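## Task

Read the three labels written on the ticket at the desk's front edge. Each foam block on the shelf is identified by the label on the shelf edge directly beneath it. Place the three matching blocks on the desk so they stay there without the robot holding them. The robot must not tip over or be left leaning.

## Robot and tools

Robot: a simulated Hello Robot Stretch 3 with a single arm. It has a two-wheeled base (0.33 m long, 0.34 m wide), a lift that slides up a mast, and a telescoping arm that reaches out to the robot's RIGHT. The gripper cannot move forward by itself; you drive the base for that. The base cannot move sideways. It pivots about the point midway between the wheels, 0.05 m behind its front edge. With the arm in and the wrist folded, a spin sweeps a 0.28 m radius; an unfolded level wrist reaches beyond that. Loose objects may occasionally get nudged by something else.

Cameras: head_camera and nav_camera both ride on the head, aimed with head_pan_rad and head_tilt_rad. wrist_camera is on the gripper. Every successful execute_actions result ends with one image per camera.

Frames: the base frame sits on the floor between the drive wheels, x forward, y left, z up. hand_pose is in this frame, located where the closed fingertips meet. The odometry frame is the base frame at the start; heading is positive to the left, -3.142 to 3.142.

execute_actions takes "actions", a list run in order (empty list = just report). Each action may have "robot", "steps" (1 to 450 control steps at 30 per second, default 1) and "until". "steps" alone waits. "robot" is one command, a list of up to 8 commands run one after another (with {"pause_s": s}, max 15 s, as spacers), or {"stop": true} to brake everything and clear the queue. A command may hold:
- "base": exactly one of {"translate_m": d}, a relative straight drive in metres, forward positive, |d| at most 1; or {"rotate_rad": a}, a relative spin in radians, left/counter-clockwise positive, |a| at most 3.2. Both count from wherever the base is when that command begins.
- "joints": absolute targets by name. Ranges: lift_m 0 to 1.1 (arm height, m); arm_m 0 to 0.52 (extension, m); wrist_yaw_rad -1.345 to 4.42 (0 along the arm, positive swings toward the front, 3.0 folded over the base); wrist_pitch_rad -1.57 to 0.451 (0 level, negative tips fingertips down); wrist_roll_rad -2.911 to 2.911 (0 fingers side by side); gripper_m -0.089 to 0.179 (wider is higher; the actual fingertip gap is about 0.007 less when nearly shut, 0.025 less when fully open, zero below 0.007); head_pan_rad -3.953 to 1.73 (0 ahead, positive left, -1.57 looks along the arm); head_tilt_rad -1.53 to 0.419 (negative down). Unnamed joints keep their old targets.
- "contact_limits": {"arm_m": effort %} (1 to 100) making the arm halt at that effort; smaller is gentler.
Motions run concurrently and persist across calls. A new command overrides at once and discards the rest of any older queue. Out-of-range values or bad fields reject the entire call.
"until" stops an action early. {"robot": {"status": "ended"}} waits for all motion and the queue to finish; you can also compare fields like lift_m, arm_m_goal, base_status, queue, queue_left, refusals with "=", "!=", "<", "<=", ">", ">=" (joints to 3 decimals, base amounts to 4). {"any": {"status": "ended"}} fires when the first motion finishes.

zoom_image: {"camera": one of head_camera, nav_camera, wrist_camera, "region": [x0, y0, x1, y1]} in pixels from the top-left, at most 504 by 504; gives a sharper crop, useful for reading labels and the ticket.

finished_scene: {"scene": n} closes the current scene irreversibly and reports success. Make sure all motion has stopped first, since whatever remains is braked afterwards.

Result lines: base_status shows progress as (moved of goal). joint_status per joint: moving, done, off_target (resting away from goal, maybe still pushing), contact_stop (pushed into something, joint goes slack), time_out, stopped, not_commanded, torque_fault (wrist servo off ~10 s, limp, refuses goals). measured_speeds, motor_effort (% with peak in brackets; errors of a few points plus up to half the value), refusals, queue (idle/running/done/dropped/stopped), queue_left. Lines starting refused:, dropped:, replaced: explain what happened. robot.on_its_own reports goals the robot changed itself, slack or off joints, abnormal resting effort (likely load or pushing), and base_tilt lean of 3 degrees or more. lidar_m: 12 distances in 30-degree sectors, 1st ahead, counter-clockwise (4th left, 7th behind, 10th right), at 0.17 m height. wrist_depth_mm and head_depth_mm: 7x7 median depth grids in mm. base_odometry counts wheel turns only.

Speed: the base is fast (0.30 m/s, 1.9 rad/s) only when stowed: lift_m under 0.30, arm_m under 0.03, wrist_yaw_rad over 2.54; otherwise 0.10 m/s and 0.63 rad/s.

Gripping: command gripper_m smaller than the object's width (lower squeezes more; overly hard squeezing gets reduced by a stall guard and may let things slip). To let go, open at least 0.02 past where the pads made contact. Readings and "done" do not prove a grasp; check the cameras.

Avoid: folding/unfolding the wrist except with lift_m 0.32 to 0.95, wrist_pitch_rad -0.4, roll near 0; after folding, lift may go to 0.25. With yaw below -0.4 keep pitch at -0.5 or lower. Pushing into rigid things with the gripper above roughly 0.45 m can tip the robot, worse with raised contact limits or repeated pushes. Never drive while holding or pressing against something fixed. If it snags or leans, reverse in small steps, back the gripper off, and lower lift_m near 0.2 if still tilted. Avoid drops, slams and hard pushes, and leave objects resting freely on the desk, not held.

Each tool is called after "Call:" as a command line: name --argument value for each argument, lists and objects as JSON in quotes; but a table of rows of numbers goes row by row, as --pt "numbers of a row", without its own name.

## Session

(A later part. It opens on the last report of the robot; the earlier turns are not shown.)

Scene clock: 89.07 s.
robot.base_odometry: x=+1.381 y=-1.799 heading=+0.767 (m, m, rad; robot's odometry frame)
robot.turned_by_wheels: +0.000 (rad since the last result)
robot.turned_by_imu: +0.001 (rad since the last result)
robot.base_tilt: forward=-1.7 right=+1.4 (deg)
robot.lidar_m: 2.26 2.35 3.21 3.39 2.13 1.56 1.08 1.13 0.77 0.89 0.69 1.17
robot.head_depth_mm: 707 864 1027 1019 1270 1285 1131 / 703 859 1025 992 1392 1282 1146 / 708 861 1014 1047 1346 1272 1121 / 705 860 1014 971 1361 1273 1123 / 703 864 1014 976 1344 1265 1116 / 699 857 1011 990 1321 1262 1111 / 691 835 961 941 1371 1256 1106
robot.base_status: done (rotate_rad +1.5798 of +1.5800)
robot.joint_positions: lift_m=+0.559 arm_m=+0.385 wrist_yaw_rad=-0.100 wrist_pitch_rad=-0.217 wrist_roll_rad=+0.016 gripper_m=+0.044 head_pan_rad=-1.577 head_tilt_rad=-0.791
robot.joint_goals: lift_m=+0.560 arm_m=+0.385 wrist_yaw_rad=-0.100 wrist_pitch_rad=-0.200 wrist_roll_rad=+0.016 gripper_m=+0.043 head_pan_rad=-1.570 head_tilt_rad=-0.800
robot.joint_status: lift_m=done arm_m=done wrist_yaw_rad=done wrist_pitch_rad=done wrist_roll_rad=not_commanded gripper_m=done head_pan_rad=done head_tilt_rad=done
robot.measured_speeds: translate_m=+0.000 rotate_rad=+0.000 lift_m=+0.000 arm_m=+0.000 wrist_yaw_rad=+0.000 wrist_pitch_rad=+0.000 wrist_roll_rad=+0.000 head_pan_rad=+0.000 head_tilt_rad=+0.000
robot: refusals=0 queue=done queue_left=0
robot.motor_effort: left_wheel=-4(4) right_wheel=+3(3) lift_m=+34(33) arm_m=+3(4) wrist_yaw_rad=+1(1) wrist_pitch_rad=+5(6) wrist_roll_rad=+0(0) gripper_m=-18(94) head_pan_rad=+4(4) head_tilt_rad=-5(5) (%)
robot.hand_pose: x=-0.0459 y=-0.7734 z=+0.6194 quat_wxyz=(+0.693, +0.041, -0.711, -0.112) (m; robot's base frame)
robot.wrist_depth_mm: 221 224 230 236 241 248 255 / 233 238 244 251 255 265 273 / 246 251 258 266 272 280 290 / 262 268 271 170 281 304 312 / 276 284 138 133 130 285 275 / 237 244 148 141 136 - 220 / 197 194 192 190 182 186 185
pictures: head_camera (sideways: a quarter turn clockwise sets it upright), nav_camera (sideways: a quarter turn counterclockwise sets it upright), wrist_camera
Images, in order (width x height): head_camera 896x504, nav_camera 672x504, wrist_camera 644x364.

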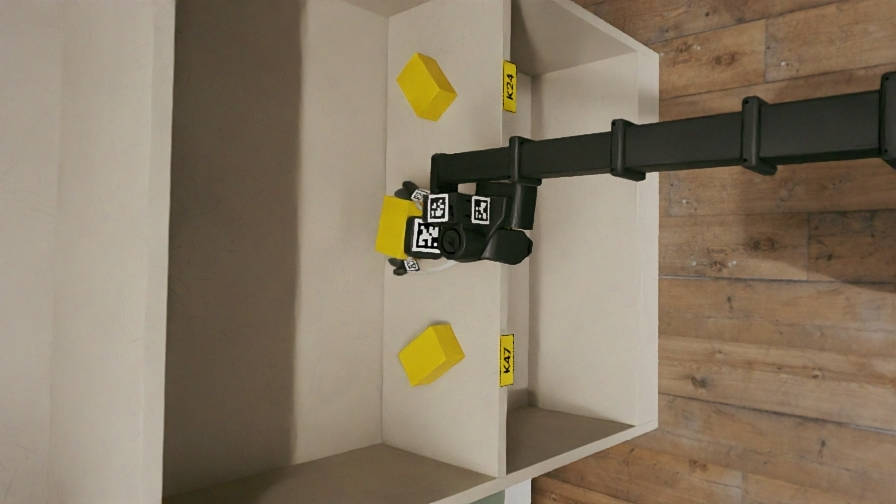

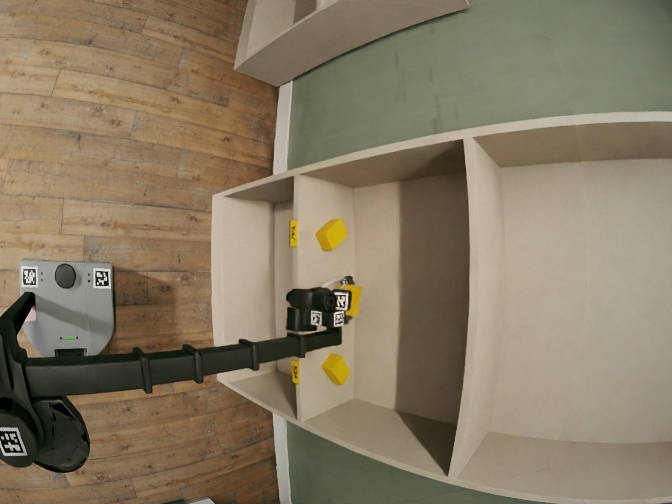

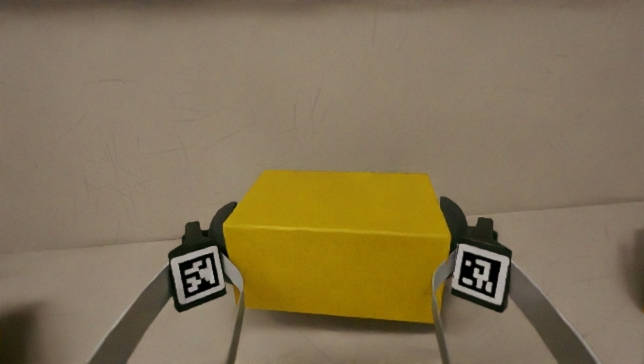

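Call:
execute_actions --actions '[{"robot":[{"joints":{"arm_m":0}},{"joints":{"wrist_yaw_rad":2.6,"lift_m":0.28},"base":{"rotate_rad":1.58}},{"base":{"translate_m":1}},{"base":{"translate_m":1}},{"base":{"translate_m":0.38}},{"base":{"rotate_rad":1.58},"joints":{"lift_m":0.95,"head_tilt_rad":-0.5}},{"joints":{"wrist_yaw_rad":0,"lift_m":0.97}},{"joints":{"arm_m":0.4}}],"steps":450,"until":{"robot":{"status":"ended"}}},{"steps":450,"until":{"robot":{"status":"ended"}}},{"steps":450,"until":{"robot":{"status":"ended"}}},{"robot":{"joints":{"lift_m":0.93}},"steps":150,"until":{"robot":{"status":"ended"}}},{"robot":[{"joints":{"gripper_m":0.16}},{"joints":{"arm_m":0,"lift_m":0.94}}],"steps":250,"until":{"robot":{"status":"ended"}}}]'

Call:
execute_actions --actions '[{"robot":[{"joints":{"wrist_yaw_rad":2.6,"lift_m":0.28,"gripper_m":0.05},"base":{"rotate_rad":1.555}},{"base":{"translate_m":1}},{"base":{"translate_m":1}},{"base":{"translate_m":0.39}},{"base":{"rotate_rad":1.607},"joints":{"head_tilt_rad":-0.8}},{"joints":{"lift_m":0.69,"wrist_pitch_rad":-0.5}},{"joints":{"wrist_yaw_rad":-0.9,"gripper_m":0.14}},{"joints":{"arm_m":0.48}}],"steps":450,"until":{"robot":{"status":"ended"}}},{"steps":450,"until":{"robot":{"status":"ended"}}},{"steps":450,"until":{"robot":{"status":"ended"}}}]'

Scene clock: 136.30 s.
robot.base_odometry: x=-0.285 y=-0.100 heading=-2.357 (m, m, rad; robot's odometry frame)
robot.turned_by_wheels: +3.160 (rad since the last result)
robot.turned_by_imu: +3.145 (rad since the last result)
robot.base_tilt: forward=-1.6 right=+1.3 (deg)
robot.lidar_m: 1.48 1.56 2.13 3.00 3.15 2.35 2.26 2.07 1.10 0.85 1.25 1.54
robot.head_depth_mm: 1182 1312 1078 824 1360 - - / 1179 1325 1063 814 1810 - - / 1202 1320 1053 809 1762 - - / 1201 1321 1039 786 1159 - - / 1201 1320 1019 788 1159 1451 1241 / 1192 1317 1010 785 1803 1502 1242 / 1200 1308 1001 780 1783 1485 1242
robot.base_status: done (rotate_rad +1.5798 of +1.5800)
robot.joint_positions: lift_m=+0.939 arm_m=+0.003 wrist_yaw_rad=+0.002 wrist_pitch_rad=-0.219 wrist_roll_rad=+0.016 gripper_m=+0.160 head_pan_rad=-1.577 head_tilt_rad=-0.507
robot.joint_goals: lift_m=+0.940 arm_m=+0.000 wrist_yaw_rad=+0.000 wrist_pitch_rad=-0.200 wrist_roll_rad=+0.016 gripper_m=+0.160 head_pan_rad=-1.570 head_tilt_rad=-0.500
robot.joint_status: lift_m=done arm_m=done wrist_yaw_rad=done wrist_pitch_rad=done wrist_roll_rad=not_commanded gripper_m=done head_pan_rad=done head_tilt_rad=done
robot.measured_speeds: translate_m=+0.000 rotate_rad=+0.000 lift_m=+0.000 arm_m=+0.000 wrist_yaw_rad=+0.000 wrist_pitch_rad=+0.000 wrist_roll_rad=+0.000 head_pan_rad=+0.000 head_tilt_rad=+0.000
robot: refusals=0 queue=done queue_left=0
robot.motor_effort: left_wheel=-4(10) right_wheel=+2(7) lift_m=+34(36) arm_m=-3(8) wrist_yaw_rad=-1(3) wrist_pitch_rad=+6(6) wrist_roll_rad=+0(0) gripper_m=+1(83) head_pan_rad=+4(4) head_tilt_rad=+3(25) (%)
robot.hand_pose: x=-0.0210 y=-0.3926 z=+0.9990 quat_wxyz=(+0.697, +0.078, -0.708, -0.077) (m; robot's base frame)
robot.wrist_depth_mm: - - - - - - - / - - - - - 921 - / 564 546 526 499 493 474 459 / 850 - - - - - - / - - - 940 - 958 - / - - - 780 - 987 - / - - - - - - -
pictures: head_camera (sideways: a quarter turn clockwise sets it upright), nav_camera (sideways: a quarter turn counterclockwise sets it upright), wrist_camera
Images, in order (width x height): head_camera 896x504, nav_camera 672x504, wrist_camera 644x364.

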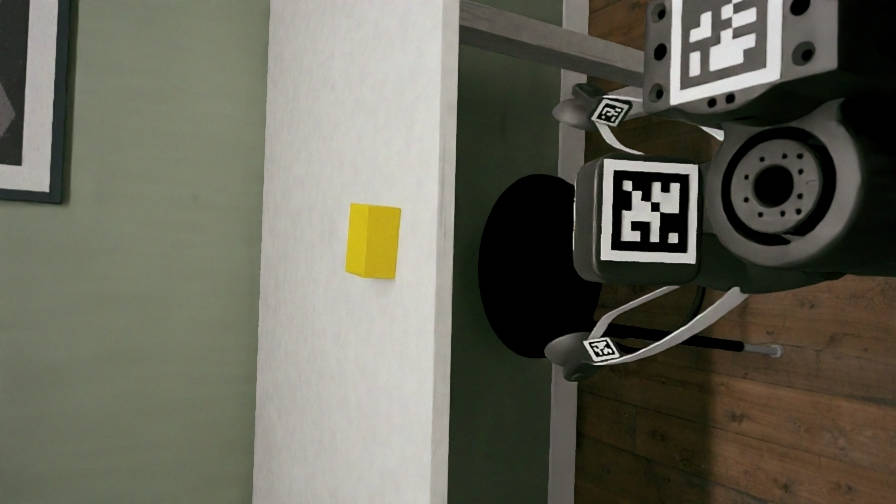

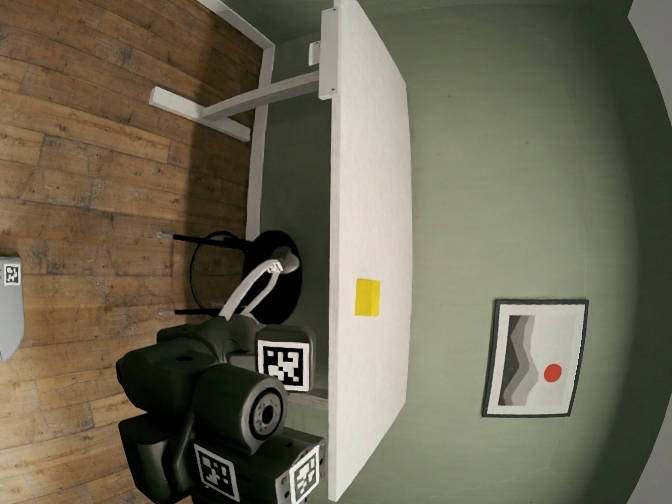

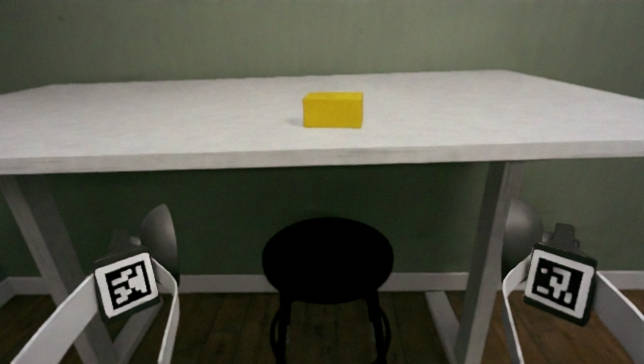

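Scene clock: 170.33 s.
robot.base_odometry: x=+1.376 y=-1.818 heading=+0.805 (m, m, rad; robot's odometry frame)
robot.turned_by_wheels: +3.162 (rad since the last result)
robot.turned_by_imu: +3.145 (rad since the last result)
robot.base_tilt: forward=-1.6 right=+1.4 (deg)
robot.lidar_m: 2.32 2.41 3.29 3.42 2.04 1.49 1.02 1.07 0.73 0.88 0.71 1.22
robot.head_depth_mm: 699 855 986 996 1190 1287 1152 / 699 852 1005 1010 - - - / 697 855 - 984 1363 1280 1121 / 698 851 957 982 1372 1271 1117 / 696 851 1005 999 1362 1270 1113 / 694 850 1001 969 1344 1262 1115 / 691 846 999 994 1255 1259 1108
robot.base_status: done (rotate_rad +1.6068 of +1.6070)
robot.joint_positions: lift_m=+0.689 arm_m=+0.480 wrist_yaw_rad=-0.897 wrist_pitch_rad=-0.511 wrist_roll_rad=+0.016 gripper_m=+0.140 head_pan_rad=-1.577 head_tilt_rad=-0.791
robot.joint_goals: lift_m=+0.690 arm_m=+0.480 wrist_yaw_rad=-0.900 wrist_pitch_rad=-0.500 wrist_roll_rad=+0.016 gripper_m=+0.140 head_pan_rad=-1.570 head_tilt_rad=-0.800
robot.joint_status: lift_m=done arm_m=done wrist_yaw_rad=done wrist_pitch_rad=done wrist_roll_rad=not_commanded gripper_m=done head_pan_rad=done head_tilt_rad=done
robot.measured_speeds: translate_m=+0.000 rotate_rad=+0.000 lift_m=+0.000 arm_m=+0.000 wrist_yaw_rad=+0.000 wrist_pitch_rad=+0.000 wrist_roll_rad=+0.000 head_pan_rad=+0.000 head_tilt_rad=+0.000
robot: refusals=0 queue=done queue_left=0
robot.motor_effort: left_wheel=-4(10) right_wheel=+2(8) lift_m=+35(38) arm_m=+3(2) wrist_yaw_rad=-1(3) wrist_pitch_rad=+3(6) wrist_roll_rad=+0(0) gripper_m=+1(81) head_pan_rad=+4(4) head_tilt_rad=-4(25) (%)
robot.hand_pose: x=-0.1869 y=-0.7565 z=+0.6817 quat_wxyz=(+0.533, -0.139, -0.698, -0.457) (m; robot's base frame)
robot.wrist_depth_mm: 157 181 226 298 278 237 209 / 165 192 241 327 303 258 221 / 173 203 259 357 335 277 238 / 183 215 279 377 362 302 257 / 190 220 315 326 330 319 293 / 201 - 293 252 279 276 876 / 206 255 259 234 241 251 757
pictures: head_camera (sideways: a quarter turn clockwise sets it upright), nav_camera (sideways: a quarter turn counterclockwise sets it upright), wrist_camera
Images, in order (width x height): head_camera 896x504, nav_camera 672x504, wrist_camera 644x364.

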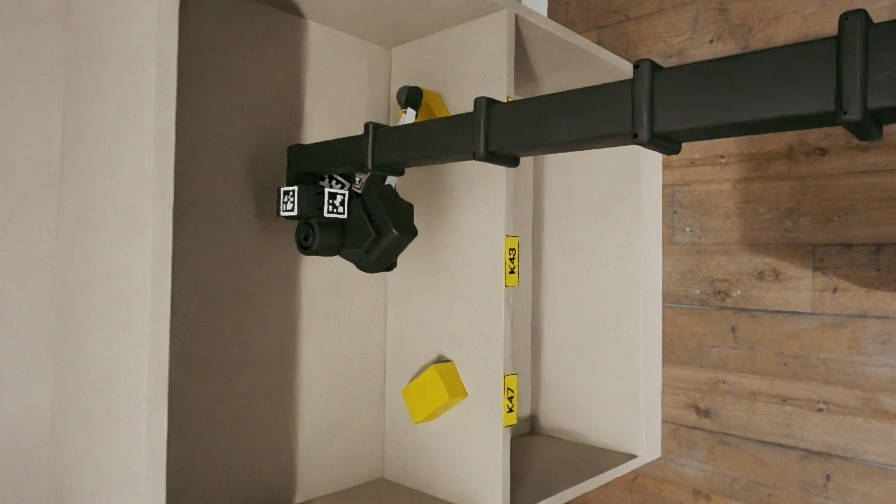

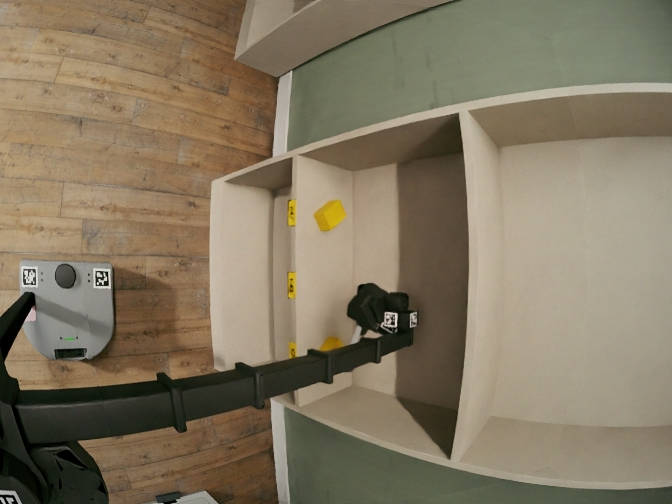

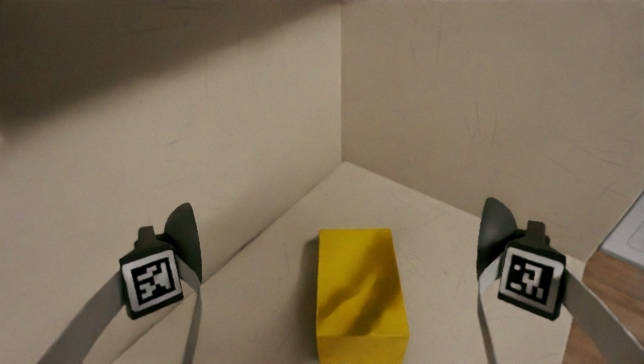

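Call:
execute_actions --actions '[{"robot":[{"base":{"translate_m":-0.02}},{"joints":{"lift_m":0.585}},{"joints":{"gripper_m":0.02}},{"joints":{"lift_m":0.65}}],"steps":450,"until":{"robot":{"status":"ended"}}}]'

Scene clock: 178.80 s.
robot.base_odometry: x=+1.363 y=-1.832 heading=+0.805 (m, m, rad; robot's odometry frame)
robot.turned_by_wheels: +0.000 (rad since the last result)
robot.turned_by_imu: +0.002 (rad since the last result)
robot.base_tilt: forward=-1.6 right=+1.4 (deg)
robot.lidar_m: 2.34 2.42 3.32 3.24 2.02 1.47 1.00 1.04 0.72 0.88 0.73 1.23
robot.head_depth_mm: 701 853 961 970 1399 1290 1142 / 699 857 1014 991 1299 - - / 699 854 963 984 1366 1284 1124 / 699 853 979 983 1353 1280 1126 / 695 852 1009 1003 1350 1272 1112 / 697 850 1007 967 1344 1266 1110 / 694 850 1007 993 1243 1260 1107
robot.base_status: done (translate_m -0.0200 of -0.0200)
robot.joint_positions: lift_m=+0.649 arm_m=+0.480 wrist_yaw_rad=-0.898 wrist_pitch_rad=-0.515 wrist_roll_rad=+0.016 gripper_m=+0.021 head_pan_rad=-1.577 head_tilt_rad=-0.791
robot.joint_goals: lift_m=+0.650 arm_m=+0.480 wrist_yaw_rad=-0.900 wrist_pitch_rad=-0.500 wrist_roll_rad=+0.016 gripper_m=+0.020 head_pan_rad=-1.570 head_tilt_rad=-0.800
robot.joint_status: lift_m=done arm_m=done wrist_yaw_rad=done wrist_pitch_rad=done wrist_roll_rad=not_commanded gripper_m=done head_pan_rad=done head_tilt_rad=done
robot.measured_speeds: translate_m=+0.000 rotate_rad=+0.000 lift_m=+0.000 arm_m=+0.000 wrist_yaw_rad=+0.000 wrist_pitch_rad=+0.000 wrist_roll_rad=+0.000 head_pan_rad=+0.000 head_tilt_rad=+0.000
robot: refusals=0 queue=done queue_left=0
robot.motor_effort: left_wheel=-3(7) right_wheel=+2(5) lift_m=+34(37) arm_m=+3(3) wrist_yaw_rad=+0(2) wrist_pitch_rad=+5(5) wrist_roll_rad=+0(0) gripper_m=-16(88) head_pan_rad=+4(4) head_tilt_rad=-5(5) (%)
robot.hand_pose: x=-0.1866 y=-0.7561 z=+0.6410 quat_wxyz=(+0.532, -0.138, -0.698, -0.458) (m; robot's base frame)
robot.wrist_depth_mm: 157 181 227 289 258 221 193 / 165 193 243 316 280 239 206 / 174 204 262 321 304 258 222 / 183 216 281 166 312 280 238 / 190 231 273 141 140 274 262 / 201 240 236 144 148 240 766 / 213 223 218 217 214 212 725
pictures: head_camera (sideways: a quarter turn clockwise sets it upright), nav_camera (sideways: a quarter turn counterclockwise sets it upright), wrist_camera
Images, in order (width x height): head_camera 896x504, nav_camera 672x504, wrist_camera 644x364.

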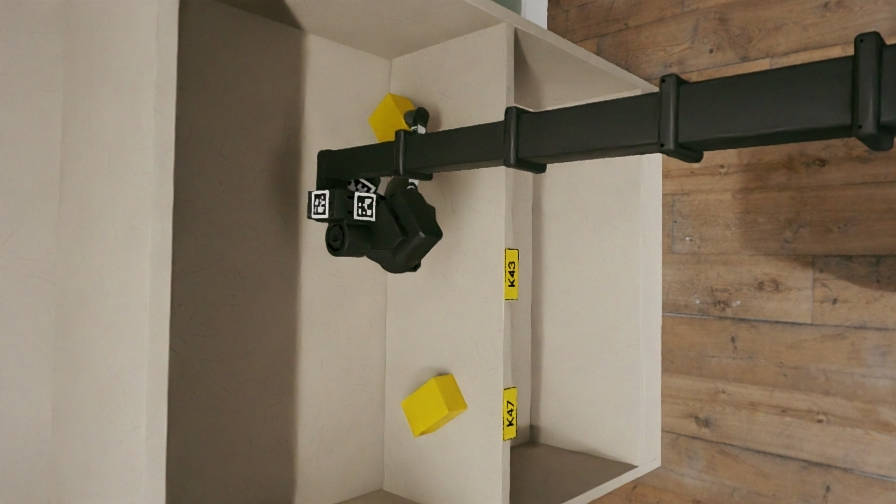

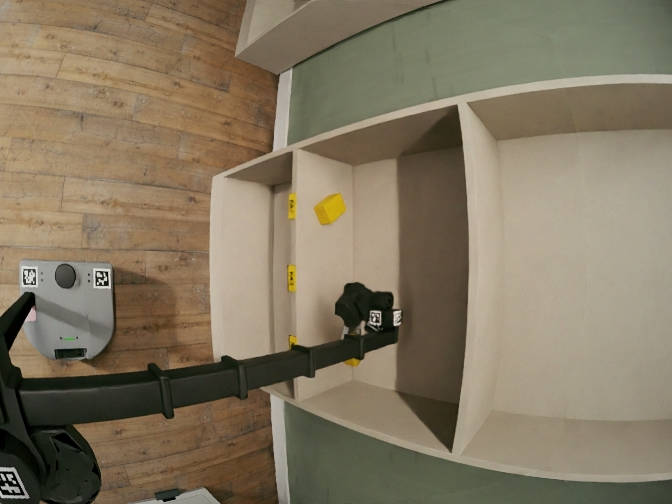

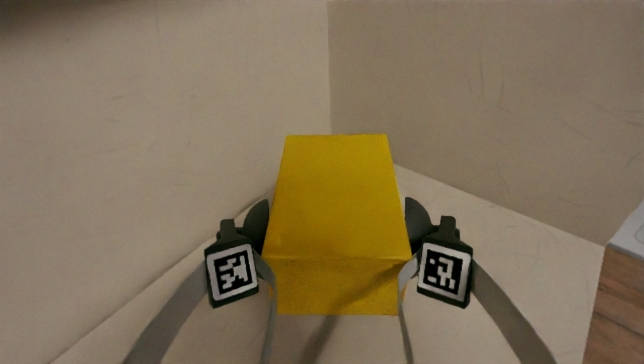

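Call:
execute_actions --actions '[{"robot":[{"joints":{"arm_m":0}},{"joints":{"wrist_yaw_rad":2.6,"lift_m":0.29},"base":{"rotate_rad":1.664}},{"base":{"translate_m":1}},{"base":{"translate_m":1}},{"base":{"translate_m":0.39}},{"base":{"rotate_rad":1.495},"joints":{"lift_m":0.95}},{"joints":{"wrist_yaw_rad":0,"lift_m":1.04}},{"joints":{"arm_m":0.43}}],"steps":450,"until":{"robot":{"status":"ended"}}},{"steps":450,"until":{"robot":{"status":"ended"}}},{"steps":450,"until":{"robot":{"status":"ended"}}},{"robot":{"joints":{"lift_m":1.001}},"steps":150,"until":{"robot":{"status":"ended"}}},{"robot":[{"joints":{"gripper_m":0.14}},{"joints":{"arm_m":0,"lift_m":1.02}},{"joints":{"wrist_yaw_rad":2.6,"lift_m":0.28,"gripper_m":0.05,"wrist_pitch_rad":-0.2},"base":{"rotate_rad":2.192}},{"base":{"translate_m":1}},{"base":{"translate_m":1}},{"base":{"translate_m":0.9}},{"base":{"rotate_rad":0.965}},{"joints":{"wrist_yaw_rad":0,"lift_m":0.65,"gripper_m":0.17}}],"steps":450,"until":{"robot":{"status":"ended"}}},{"steps":450,"until":{"robot":{"status":"ended"}}},{"steps":450,"until":{"robot":{"status":"ended"}}}]'

Scene clock: 255.37 s.
robot.base_odometry: x=+2.370 y=-0.713 heading=+0.837 (m, m, rad; robot's odometry frame)
robot.turned_by_wheels: +6.315 (rad since the last result)
robot.turned_by_imu: +6.285 (rad since the last result)
robot.base_tilt: forward=-1.6 right=+1.3 (deg)
robot.lidar_m: 0.89 0.93 1.27 3.46 3.51 2.98 2.44 1.19 0.73 0.89 0.74 0.93
robot.head_depth_mm: 742 865 973 962 1397 1277 1147 / 736 863 1021 982 1340 1286 - / 726 865 1027 994 1368 1307 - / 717 865 1024 964 1358 1316 - / 709 861 1021 985 1363 1279 1116 / 701 867 1024 956 1347 1260 1113 / 693 864 1026 976 1261 1254 1104
robot.base_status: done (rotate_rad +0.9648 of +0.9650)
robot.joint_positions: lift_m=+0.649 arm_m=+0.003 wrist_yaw_rad=+0.004 wrist_pitch_rad=-0.222 wrist_roll_rad=+0.016 gripper_m=+0.170 head_pan_rad=-1.577 head_tilt_rad=-0.791
robot.joint_goals: lift_m=+0.650 arm_m=+0.000 wrist_yaw_rad=+0.000 wrist_pitch_rad=-0.200 wrist_roll_rad=+0.016 gripper_m=+0.170 head_pan_rad=-1.570 head_tilt_rad=-0.800
robot.joint_status: lift_m=done arm_m=done wrist_yaw_rad=done wrist_pitch_rad=done wrist_roll_rad=not_commanded gripper_m=done head_pan_rad=done head_tilt_rad=done
robot.measured_speeds: translate_m=+0.000 rotate_rad=+0.000 lift_m=+0.000 arm_m=+0.000 wrist_yaw_rad=+0.000 wrist_pitch_rad=+0.000 wrist_roll_rad=+0.000 head_pan_rad=+0.000 head_tilt_rad=+0.000
robot: refusals=0 queue=done queue_left=0
robot.motor_effort: left_wheel=-4(10) right_wheel=+3(7) lift_m=+33(34) arm_m=-3(1) wrist_yaw_rad=-1(4) wrist_pitch_rad=+7(7) wrist_roll_rad=+0(0) gripper_m=+0(84) head_pan_rad=+4(4) head_tilt_rad=-5(4) (%)
robot.hand_pose: x=-0.0206 y=-0.3923 z=+0.7082 quat_wxyz=(+0.697, +0.079, -0.708, -0.078) (m; robot's base frame)
robot.wrist_depth_mm: 508 581 581 581 582 574 430 / 506 616 616 608 603 600 435 / 495 654 651 650 651 629 439 / 479 520 520 509 512 498 443 / 482 450 771 443 767 683 518 / 900 - 810 811 813 722 - / 929 701 834 817 816 714 857
pictures: head_camera (sideways: a quarter turn clockwise sets it upright), nav_camera (sideways: a quarter turn counterclockwise sets it upright), wrist_camera
Images, in order (width x height): head_camera 896x504, nav_camera 672x504, wrist_camera 644x364.

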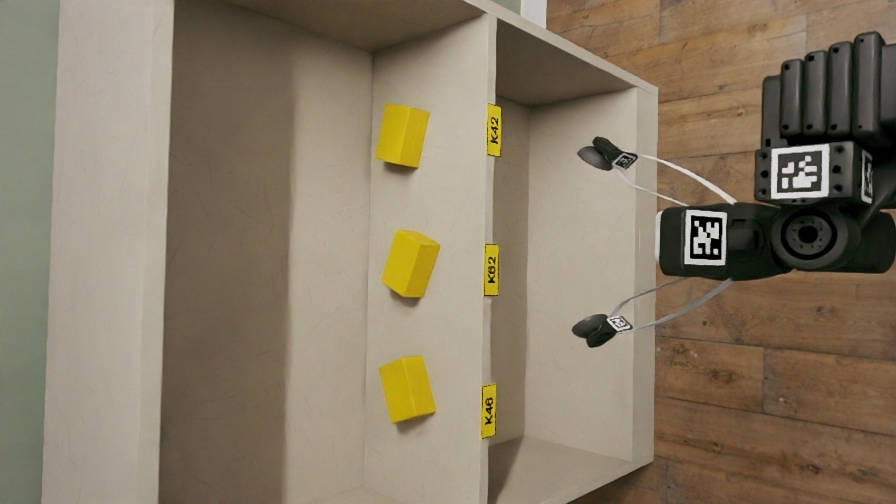

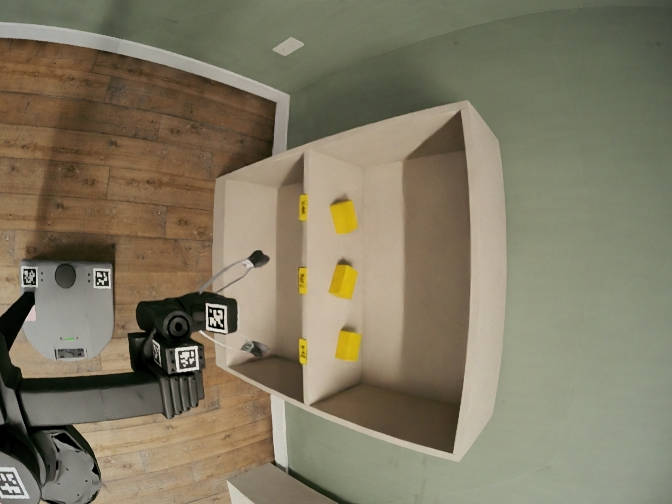

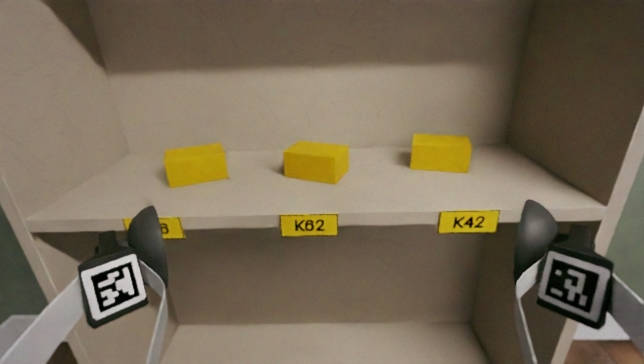

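Call:
execute_actions --actions '[{"robot":{"base":{"translate_m":0.155},"joints":{"arm_m":0.27,"lift_m":0.59,"wrist_yaw_rad":0.25}},"steps":450,"until":{"robot":{"status":"ended"}}}]'

Scene clock: 265.87 s.
robot.base_odometry: x=+2.474 y=-0.597 heading=+0.837 (m, m, rad; robot's odometry frame)
robot.turned_by_wheels: +0.000 (rad since the last result)
robot.turned_by_imu: +0.001 (rad since the last result)
robot.base_tilt: forward=-1.6 right=+1.3 (deg)
robot.lidar_m: 0.74 0.77 1.05 2.86 3.54 3.13 2.60 1.33 0.82 0.89 0.67 0.77
robot.head_depth_mm: 745 862 1018 979 1342 1282 1125 / 734 861 1020 999 1385 1311 - / 725 862 1024 967 - 1280 1122 / 718 861 1017 979 1301 1273 1117 / 709 862 1020 976 1353 1271 1116 / 701 865 986 956 1293 1257 1112 / 692 649 757 1325 1451 1258 1109
robot.base_status: done (translate_m +0.1550 of +0.1550)
robot.joint_positions: lift_m=+0.591 arm_m=+0.270 wrist_yaw_rad=+0.248 wrist_pitch_rad=-0.222 wrist_roll_rad=+0.016 gripper_m=+0.170 head_pan_rad=-1.577 head_tilt_rad=-0.791
robot.joint_goals: lift_m=+0.590 arm_m=+0.270 wrist_yaw_rad=+0.250 wrist_pitch_rad=-0.200 wrist_roll_rad=+0.016 gripper_m=+0.170 head_pan_rad=-1.570 head_tilt_rad=-0.800
robot.joint_status: lift_m=done arm_m=done wrist_yaw_rad=done wrist_pitch_rad=done wrist_roll_rad=not_commanded gripper_m=done head_pan_rad=done head_tilt_rad=done
robot.measured_speeds: translate_m=+0.000 rotate_rad=+0.000 lift_m=+0.000 arm_m=+0.000 wrist_yaw_rad=+0.000 wrist_pitch_rad=+0.000 wrist_roll_rad=+0.000 head_pan_rad=+0.000 head_tilt_rad=+0.000
robot: refusals=0 queue=done queue_left=0
robot.motor_effort: left_wheel=-4(5) right_wheel=+2(5) lift_m=+11(36) arm_m=+3(3) wrist_yaw_rad=+1(3) wrist_pitch_rad=+7(7) wrist_roll_rad=+0(0) gripper_m=+2(1) head_pan_rad=+4(4) head_tilt_rad=-4(5) (%)
robot.hand_pose: x=+0.0385 y=-0.6518 z=+0.6495 quat_wxyz=(+0.702, +0.165, -0.693, +0.008) (m; robot's base frame)
robot.wrist_depth_mm: 225 286 373 356 332 315 297 / 228 293 397 376 352 332 310 / 230 296 418 402 373 351 328 / 234 302 385 288 345 358 334 / 236 293 291 259 264 278 215 / 229 - 229 226 224 221 - / 253 210 196 188 186 185 178
pictures: head_camera (sideways: a quarter turn clockwise sets it upright), nav_camera (sideways: a quarter turn counterclockwise sets it upright), wrist_camera
Images, in order (width x height): head_camera 896x504, nav_camera 672x504, wrist_camera 644x364.

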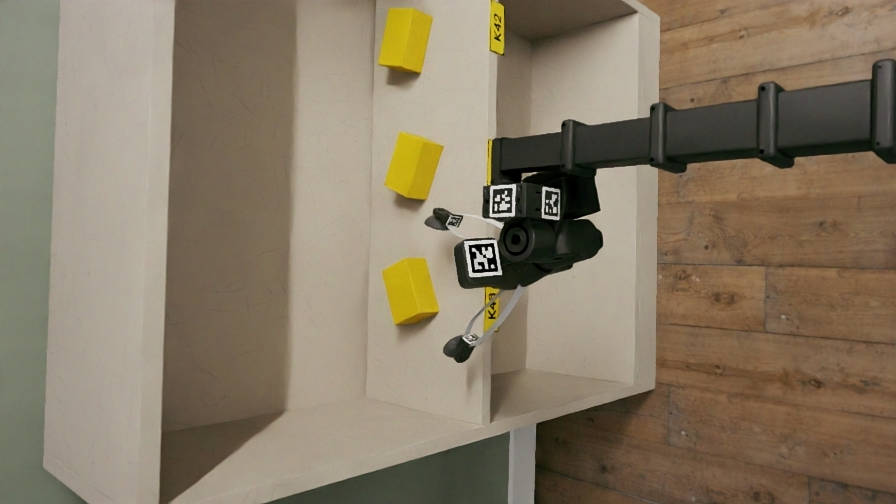

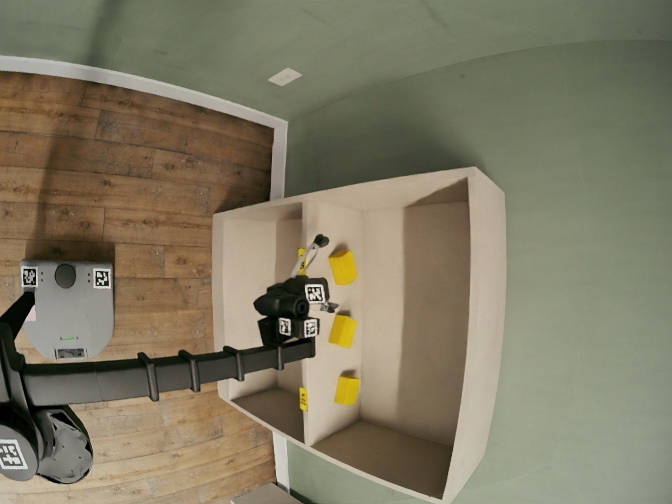

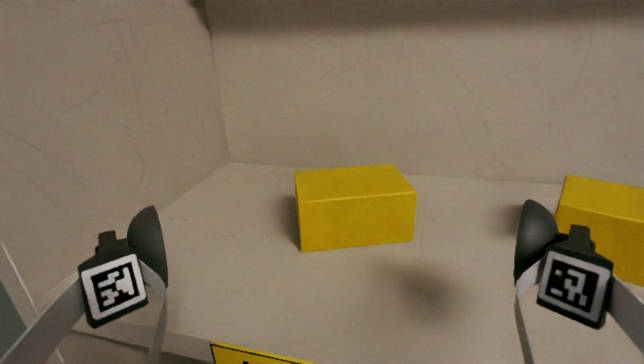

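Call:
execute_actions --actions '[{"robot":[{"base":{"translate_m":0.015},"joints":{"lift_m":0.547}},{"joints":{"arm_m":0.392}},{"joints":{"gripper_m":0.04}},{"joints":{"lift_m":0.59}}],"steps":450,"until":{"robot":{"status":"ended"}}}]'

Scene clock: 273.97 s.
robot.base_odometry: x=+2.484 y=-0.586 heading=+0.837 (m, m, rad; robot's odometry frame)
robot.turned_by_wheels: +0.000 (rad since the last result)
robot.turned_by_imu: +0.001 (rad since the last result)
robot.base_tilt: forward=-1.6 right=+1.3 (deg)
robot.lidar_m: 0.73 0.75 1.03 2.80 3.55 3.13 2.61 1.34 0.83 0.89 0.66 0.75
robot.head_depth_mm: 741 864 1020 979 1347 1290 1127 / 734 860 1018 987 1380 1316 - / 725 861 1019 - 1355 1275 1124 / 716 863 997 - 1363 1268 1125 / 705 862 1019 957 1346 1275 1116 / 697 843 965 937 1360 1269 1109 / 738 621 765 1307 1459 1263 1112
robot.base_status: done (translate_m +0.0150 of +0.0150)
robot.joint_positions: lift_m=+0.589 arm_m=+0.392 wrist_yaw_rad=+0.248 wrist_pitch_rad=-0.220 wrist_roll_rad=+0.016 gripper_m=+0.044 head_pan_rad=-1.577 head_tilt_rad=-0.791
robot.joint_goals: lift_m=+0.590 arm_m=+0.392 wrist_yaw_rad=+0.250 wrist_pitch_rad=-0.200 wrist_roll_rad=+0.016 gripper_m=+0.043 head_pan_rad=-1.570 head_tilt_rad=-0.800
robot.joint_status: lift_m=done arm_m=done wrist_yaw_rad=done wrist_pitch_rad=done wrist_roll_rad=not_commanded gripper_m=done head_pan_rad=done head_tilt_rad=done
robot.measured_speeds: translate_m=+0.000 rotate_rad=+0.000 lift_m=+0.000 arm_m=+0.000 wrist_yaw_rad=+0.000 wrist_pitch_rad=+0.000 wrist_roll_rad=+0.000 head_pan_rad=+0.000 head_tilt_rad=+0.000
robot: refusals=0 queue=done queue_left=0
robot.motor_effort: left_wheel=-3(5) right_wheel=+3(6) lift_m=+34(35) arm_m=+3(4) wrist_yaw_rad=+2(2) wrist_pitch_rad=+6(7) wrist_roll_rad=+0(0) gripper_m=-23(99) head_pan_rad=+4(4) head_tilt_rad=-5(5) (%)
robot.hand_pose: x=+0.0386 y=-0.7739 z=+0.6486 quat_wxyz=(+0.702, +0.164, -0.693, +0.008) (m; robot's base frame)
robot.wrist_depth_mm: 212 263 259 240 225 212 201 / 216 274 274 255 240 224 209 / 218 281 295 272 254 237 222 / 220 285 312 170 257 251 235 / 224 276 127 126 128 258 246 / 218 236 120 125 133 - 217 / 193 192 177 137 178 183 180
pictures: head_camera (sideways: a quarter turn clockwise sets it upright), nav_camera (sideways: a quarter turn counterclockwise sets it upright), wrist_camera
Images, in order (width x height): head_camera 896x504, nav_camera 672x504, wrist_camera 644x364.

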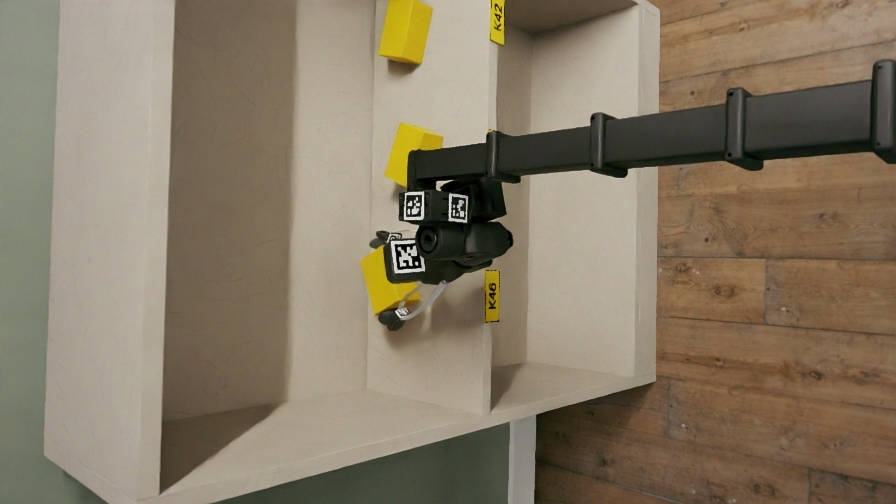

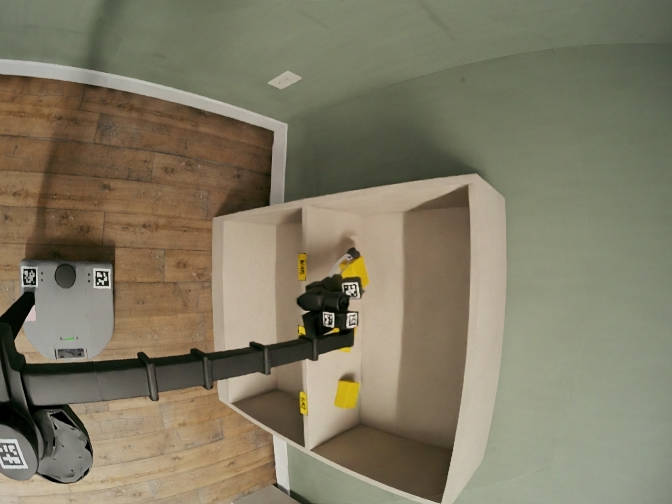

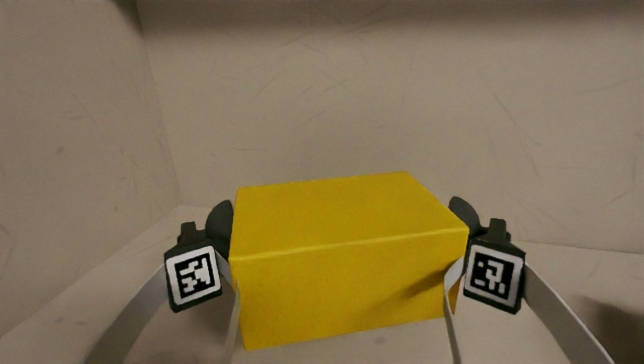

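Call:
execute_actions --actions '[{"robot":[{"joints":{"arm_m":0}},{"joints":{"wrist_yaw_rad":2.6,"lift_m":0.28},"base":{"rotate_rad":2.072}},{"base":{"translate_m":1}},{"base":{"translate_m":1}},{"base":{"translate_m":0.7}},{"base":{"rotate_rad":1.087},"joints":{"lift_m":0.95,"head_tilt_rad":-0.5}},{"joints":{"wrist_yaw_rad":0,"lift_m":0.97}},{"joints":{"arm_m":0.41}}],"steps":450,"until":{"robot":{"status":"ended"}}},{"steps":450,"until":{"robot":{"status":"ended"}}},{"steps":450,"until":{"robot":{"status":"ended"}}},{"robot":{"joints":{"lift_m":0.932}},"steps":150,"until":{"robot":{"status":"ended"}}},{"robot":[{"joints":{"gripper_m":0.16}},{"joints":{"arm_m":0.15,"lift_m":0.94}}],"steps":250,"until":{"robot":{"status":"ended"}}}]'

Scene clock: 320.87 s.
robot.base_odometry: x=-0.144 y=+0.036 heading=-2.288 (m, m, rad; robot's odometry frame)
robot.turned_by_wheels: +3.159 (rad since the last result)
robot.turned_by_imu: +3.144 (rad since the last result)
robot.base_tilt: forward=-1.7 right=+1.4 (deg)
robot.lidar_m: 1.77 1.86 2.52 2.98 2.82 2.04 1.97 2.05 1.51 0.86 0.94 1.44
robot.head_depth_mm: 1204 1310 1437 823 - 1481 1266 / 1179 1322 1064 - - 1477 1268 / 1203 1322 1046 780 - 1465 1246 / 1207 1313 1037 762 - 1461 1249 / 1204 1326 1019 792 1688 1452 1243 / 1196 1317 1013 1235 1143 1446 1241 / 1199 1313 997 1230 1143 1441 1240
robot.base_status: done (rotate_rad +1.0868 of +1.0870)
robot.joint_positions: lift_m=+0.939 arm_m=+0.150 wrist_yaw_rad=+0.002 wrist_pitch_rad=-0.220 wrist_roll_rad=+0.016 gripper_m=+0.160 head_pan_rad=-1.577 head_tilt_rad=-0.507
robot.joint_goals: lift_m=+0.940 arm_m=+0.150 wrist_yaw_rad=+0.000 wrist_pitch_rad=-0.200 wrist_roll_rad=+0.016 gripper_m=+0.160 head_pan_rad=-1.570 head_tilt_rad=-0.500
robot.joint_status: lift_m=done arm_m=done wrist_yaw_rad=done wrist_pitch_rad=done wrist_roll_rad=not_commanded gripper_m=done head_pan_rad=done head_tilt_rad=done
robot.measured_speeds: translate_m=+0.000 rotate_rad=+0.000 lift_m=+0.000 arm_m=+0.000 wrist_yaw_rad=+0.000 wrist_pitch_rad=+0.000 wrist_roll_rad=+0.000 head_pan_rad=+0.000 head_tilt_rad=+0.000
robot: refusals=0 queue=done queue_left=0
robot.motor_effort: left_wheel=-4(10) right_wheel=+2(6) lift_m=+35(36) arm_m=-4(4) wrist_yaw_rad=+0(5) wrist_pitch_rad=+7(6) wrist_roll_rad=+0(0) gripper_m=+2(85) head_pan_rad=+4(4) head_tilt_rad=+3(25) (%)
robot.hand_pose: x=-0.0209 y=-0.5401 z=+0.9986 quat_wxyz=(+0.697, +0.078, -0.708, -0.078) (m; robot's base frame)
robot.wrist_depth_mm: 983 954 966 964 927 942 929 / - - - 976 964 - - / 461 439 522 378 483 477 - / 352 347 336 333 325 318 310 / - 312 - - - - - / - - 769 - - - - / - 685 690 - - - -
pictures: head_camera (sideways: a quarter turn clockwise sets it upright), nav_camera (sideways: a quarter turn counterclockwise sets it upright), wrist_camera
Images, in order (width x height): head_camera 896x504, nav_camera 672x504, wrist_camera 644x364.

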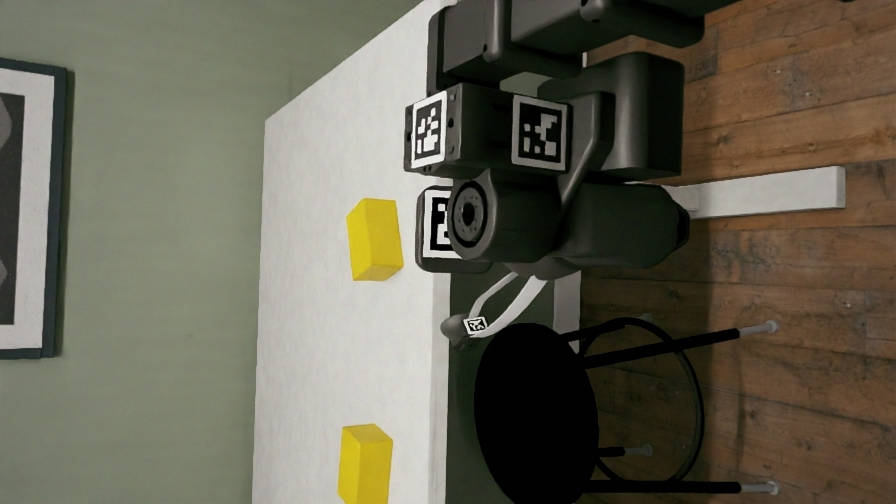

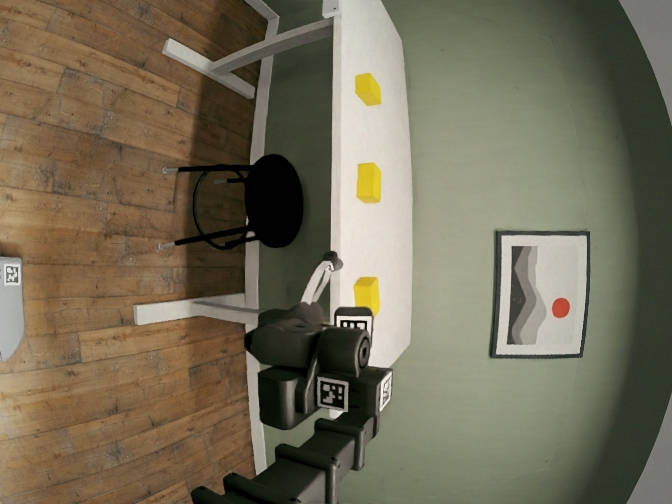

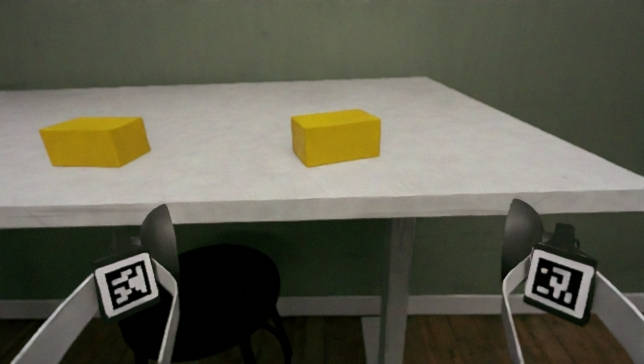

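Call:
finished_scene --scene 2

The scene is finished: the task was done.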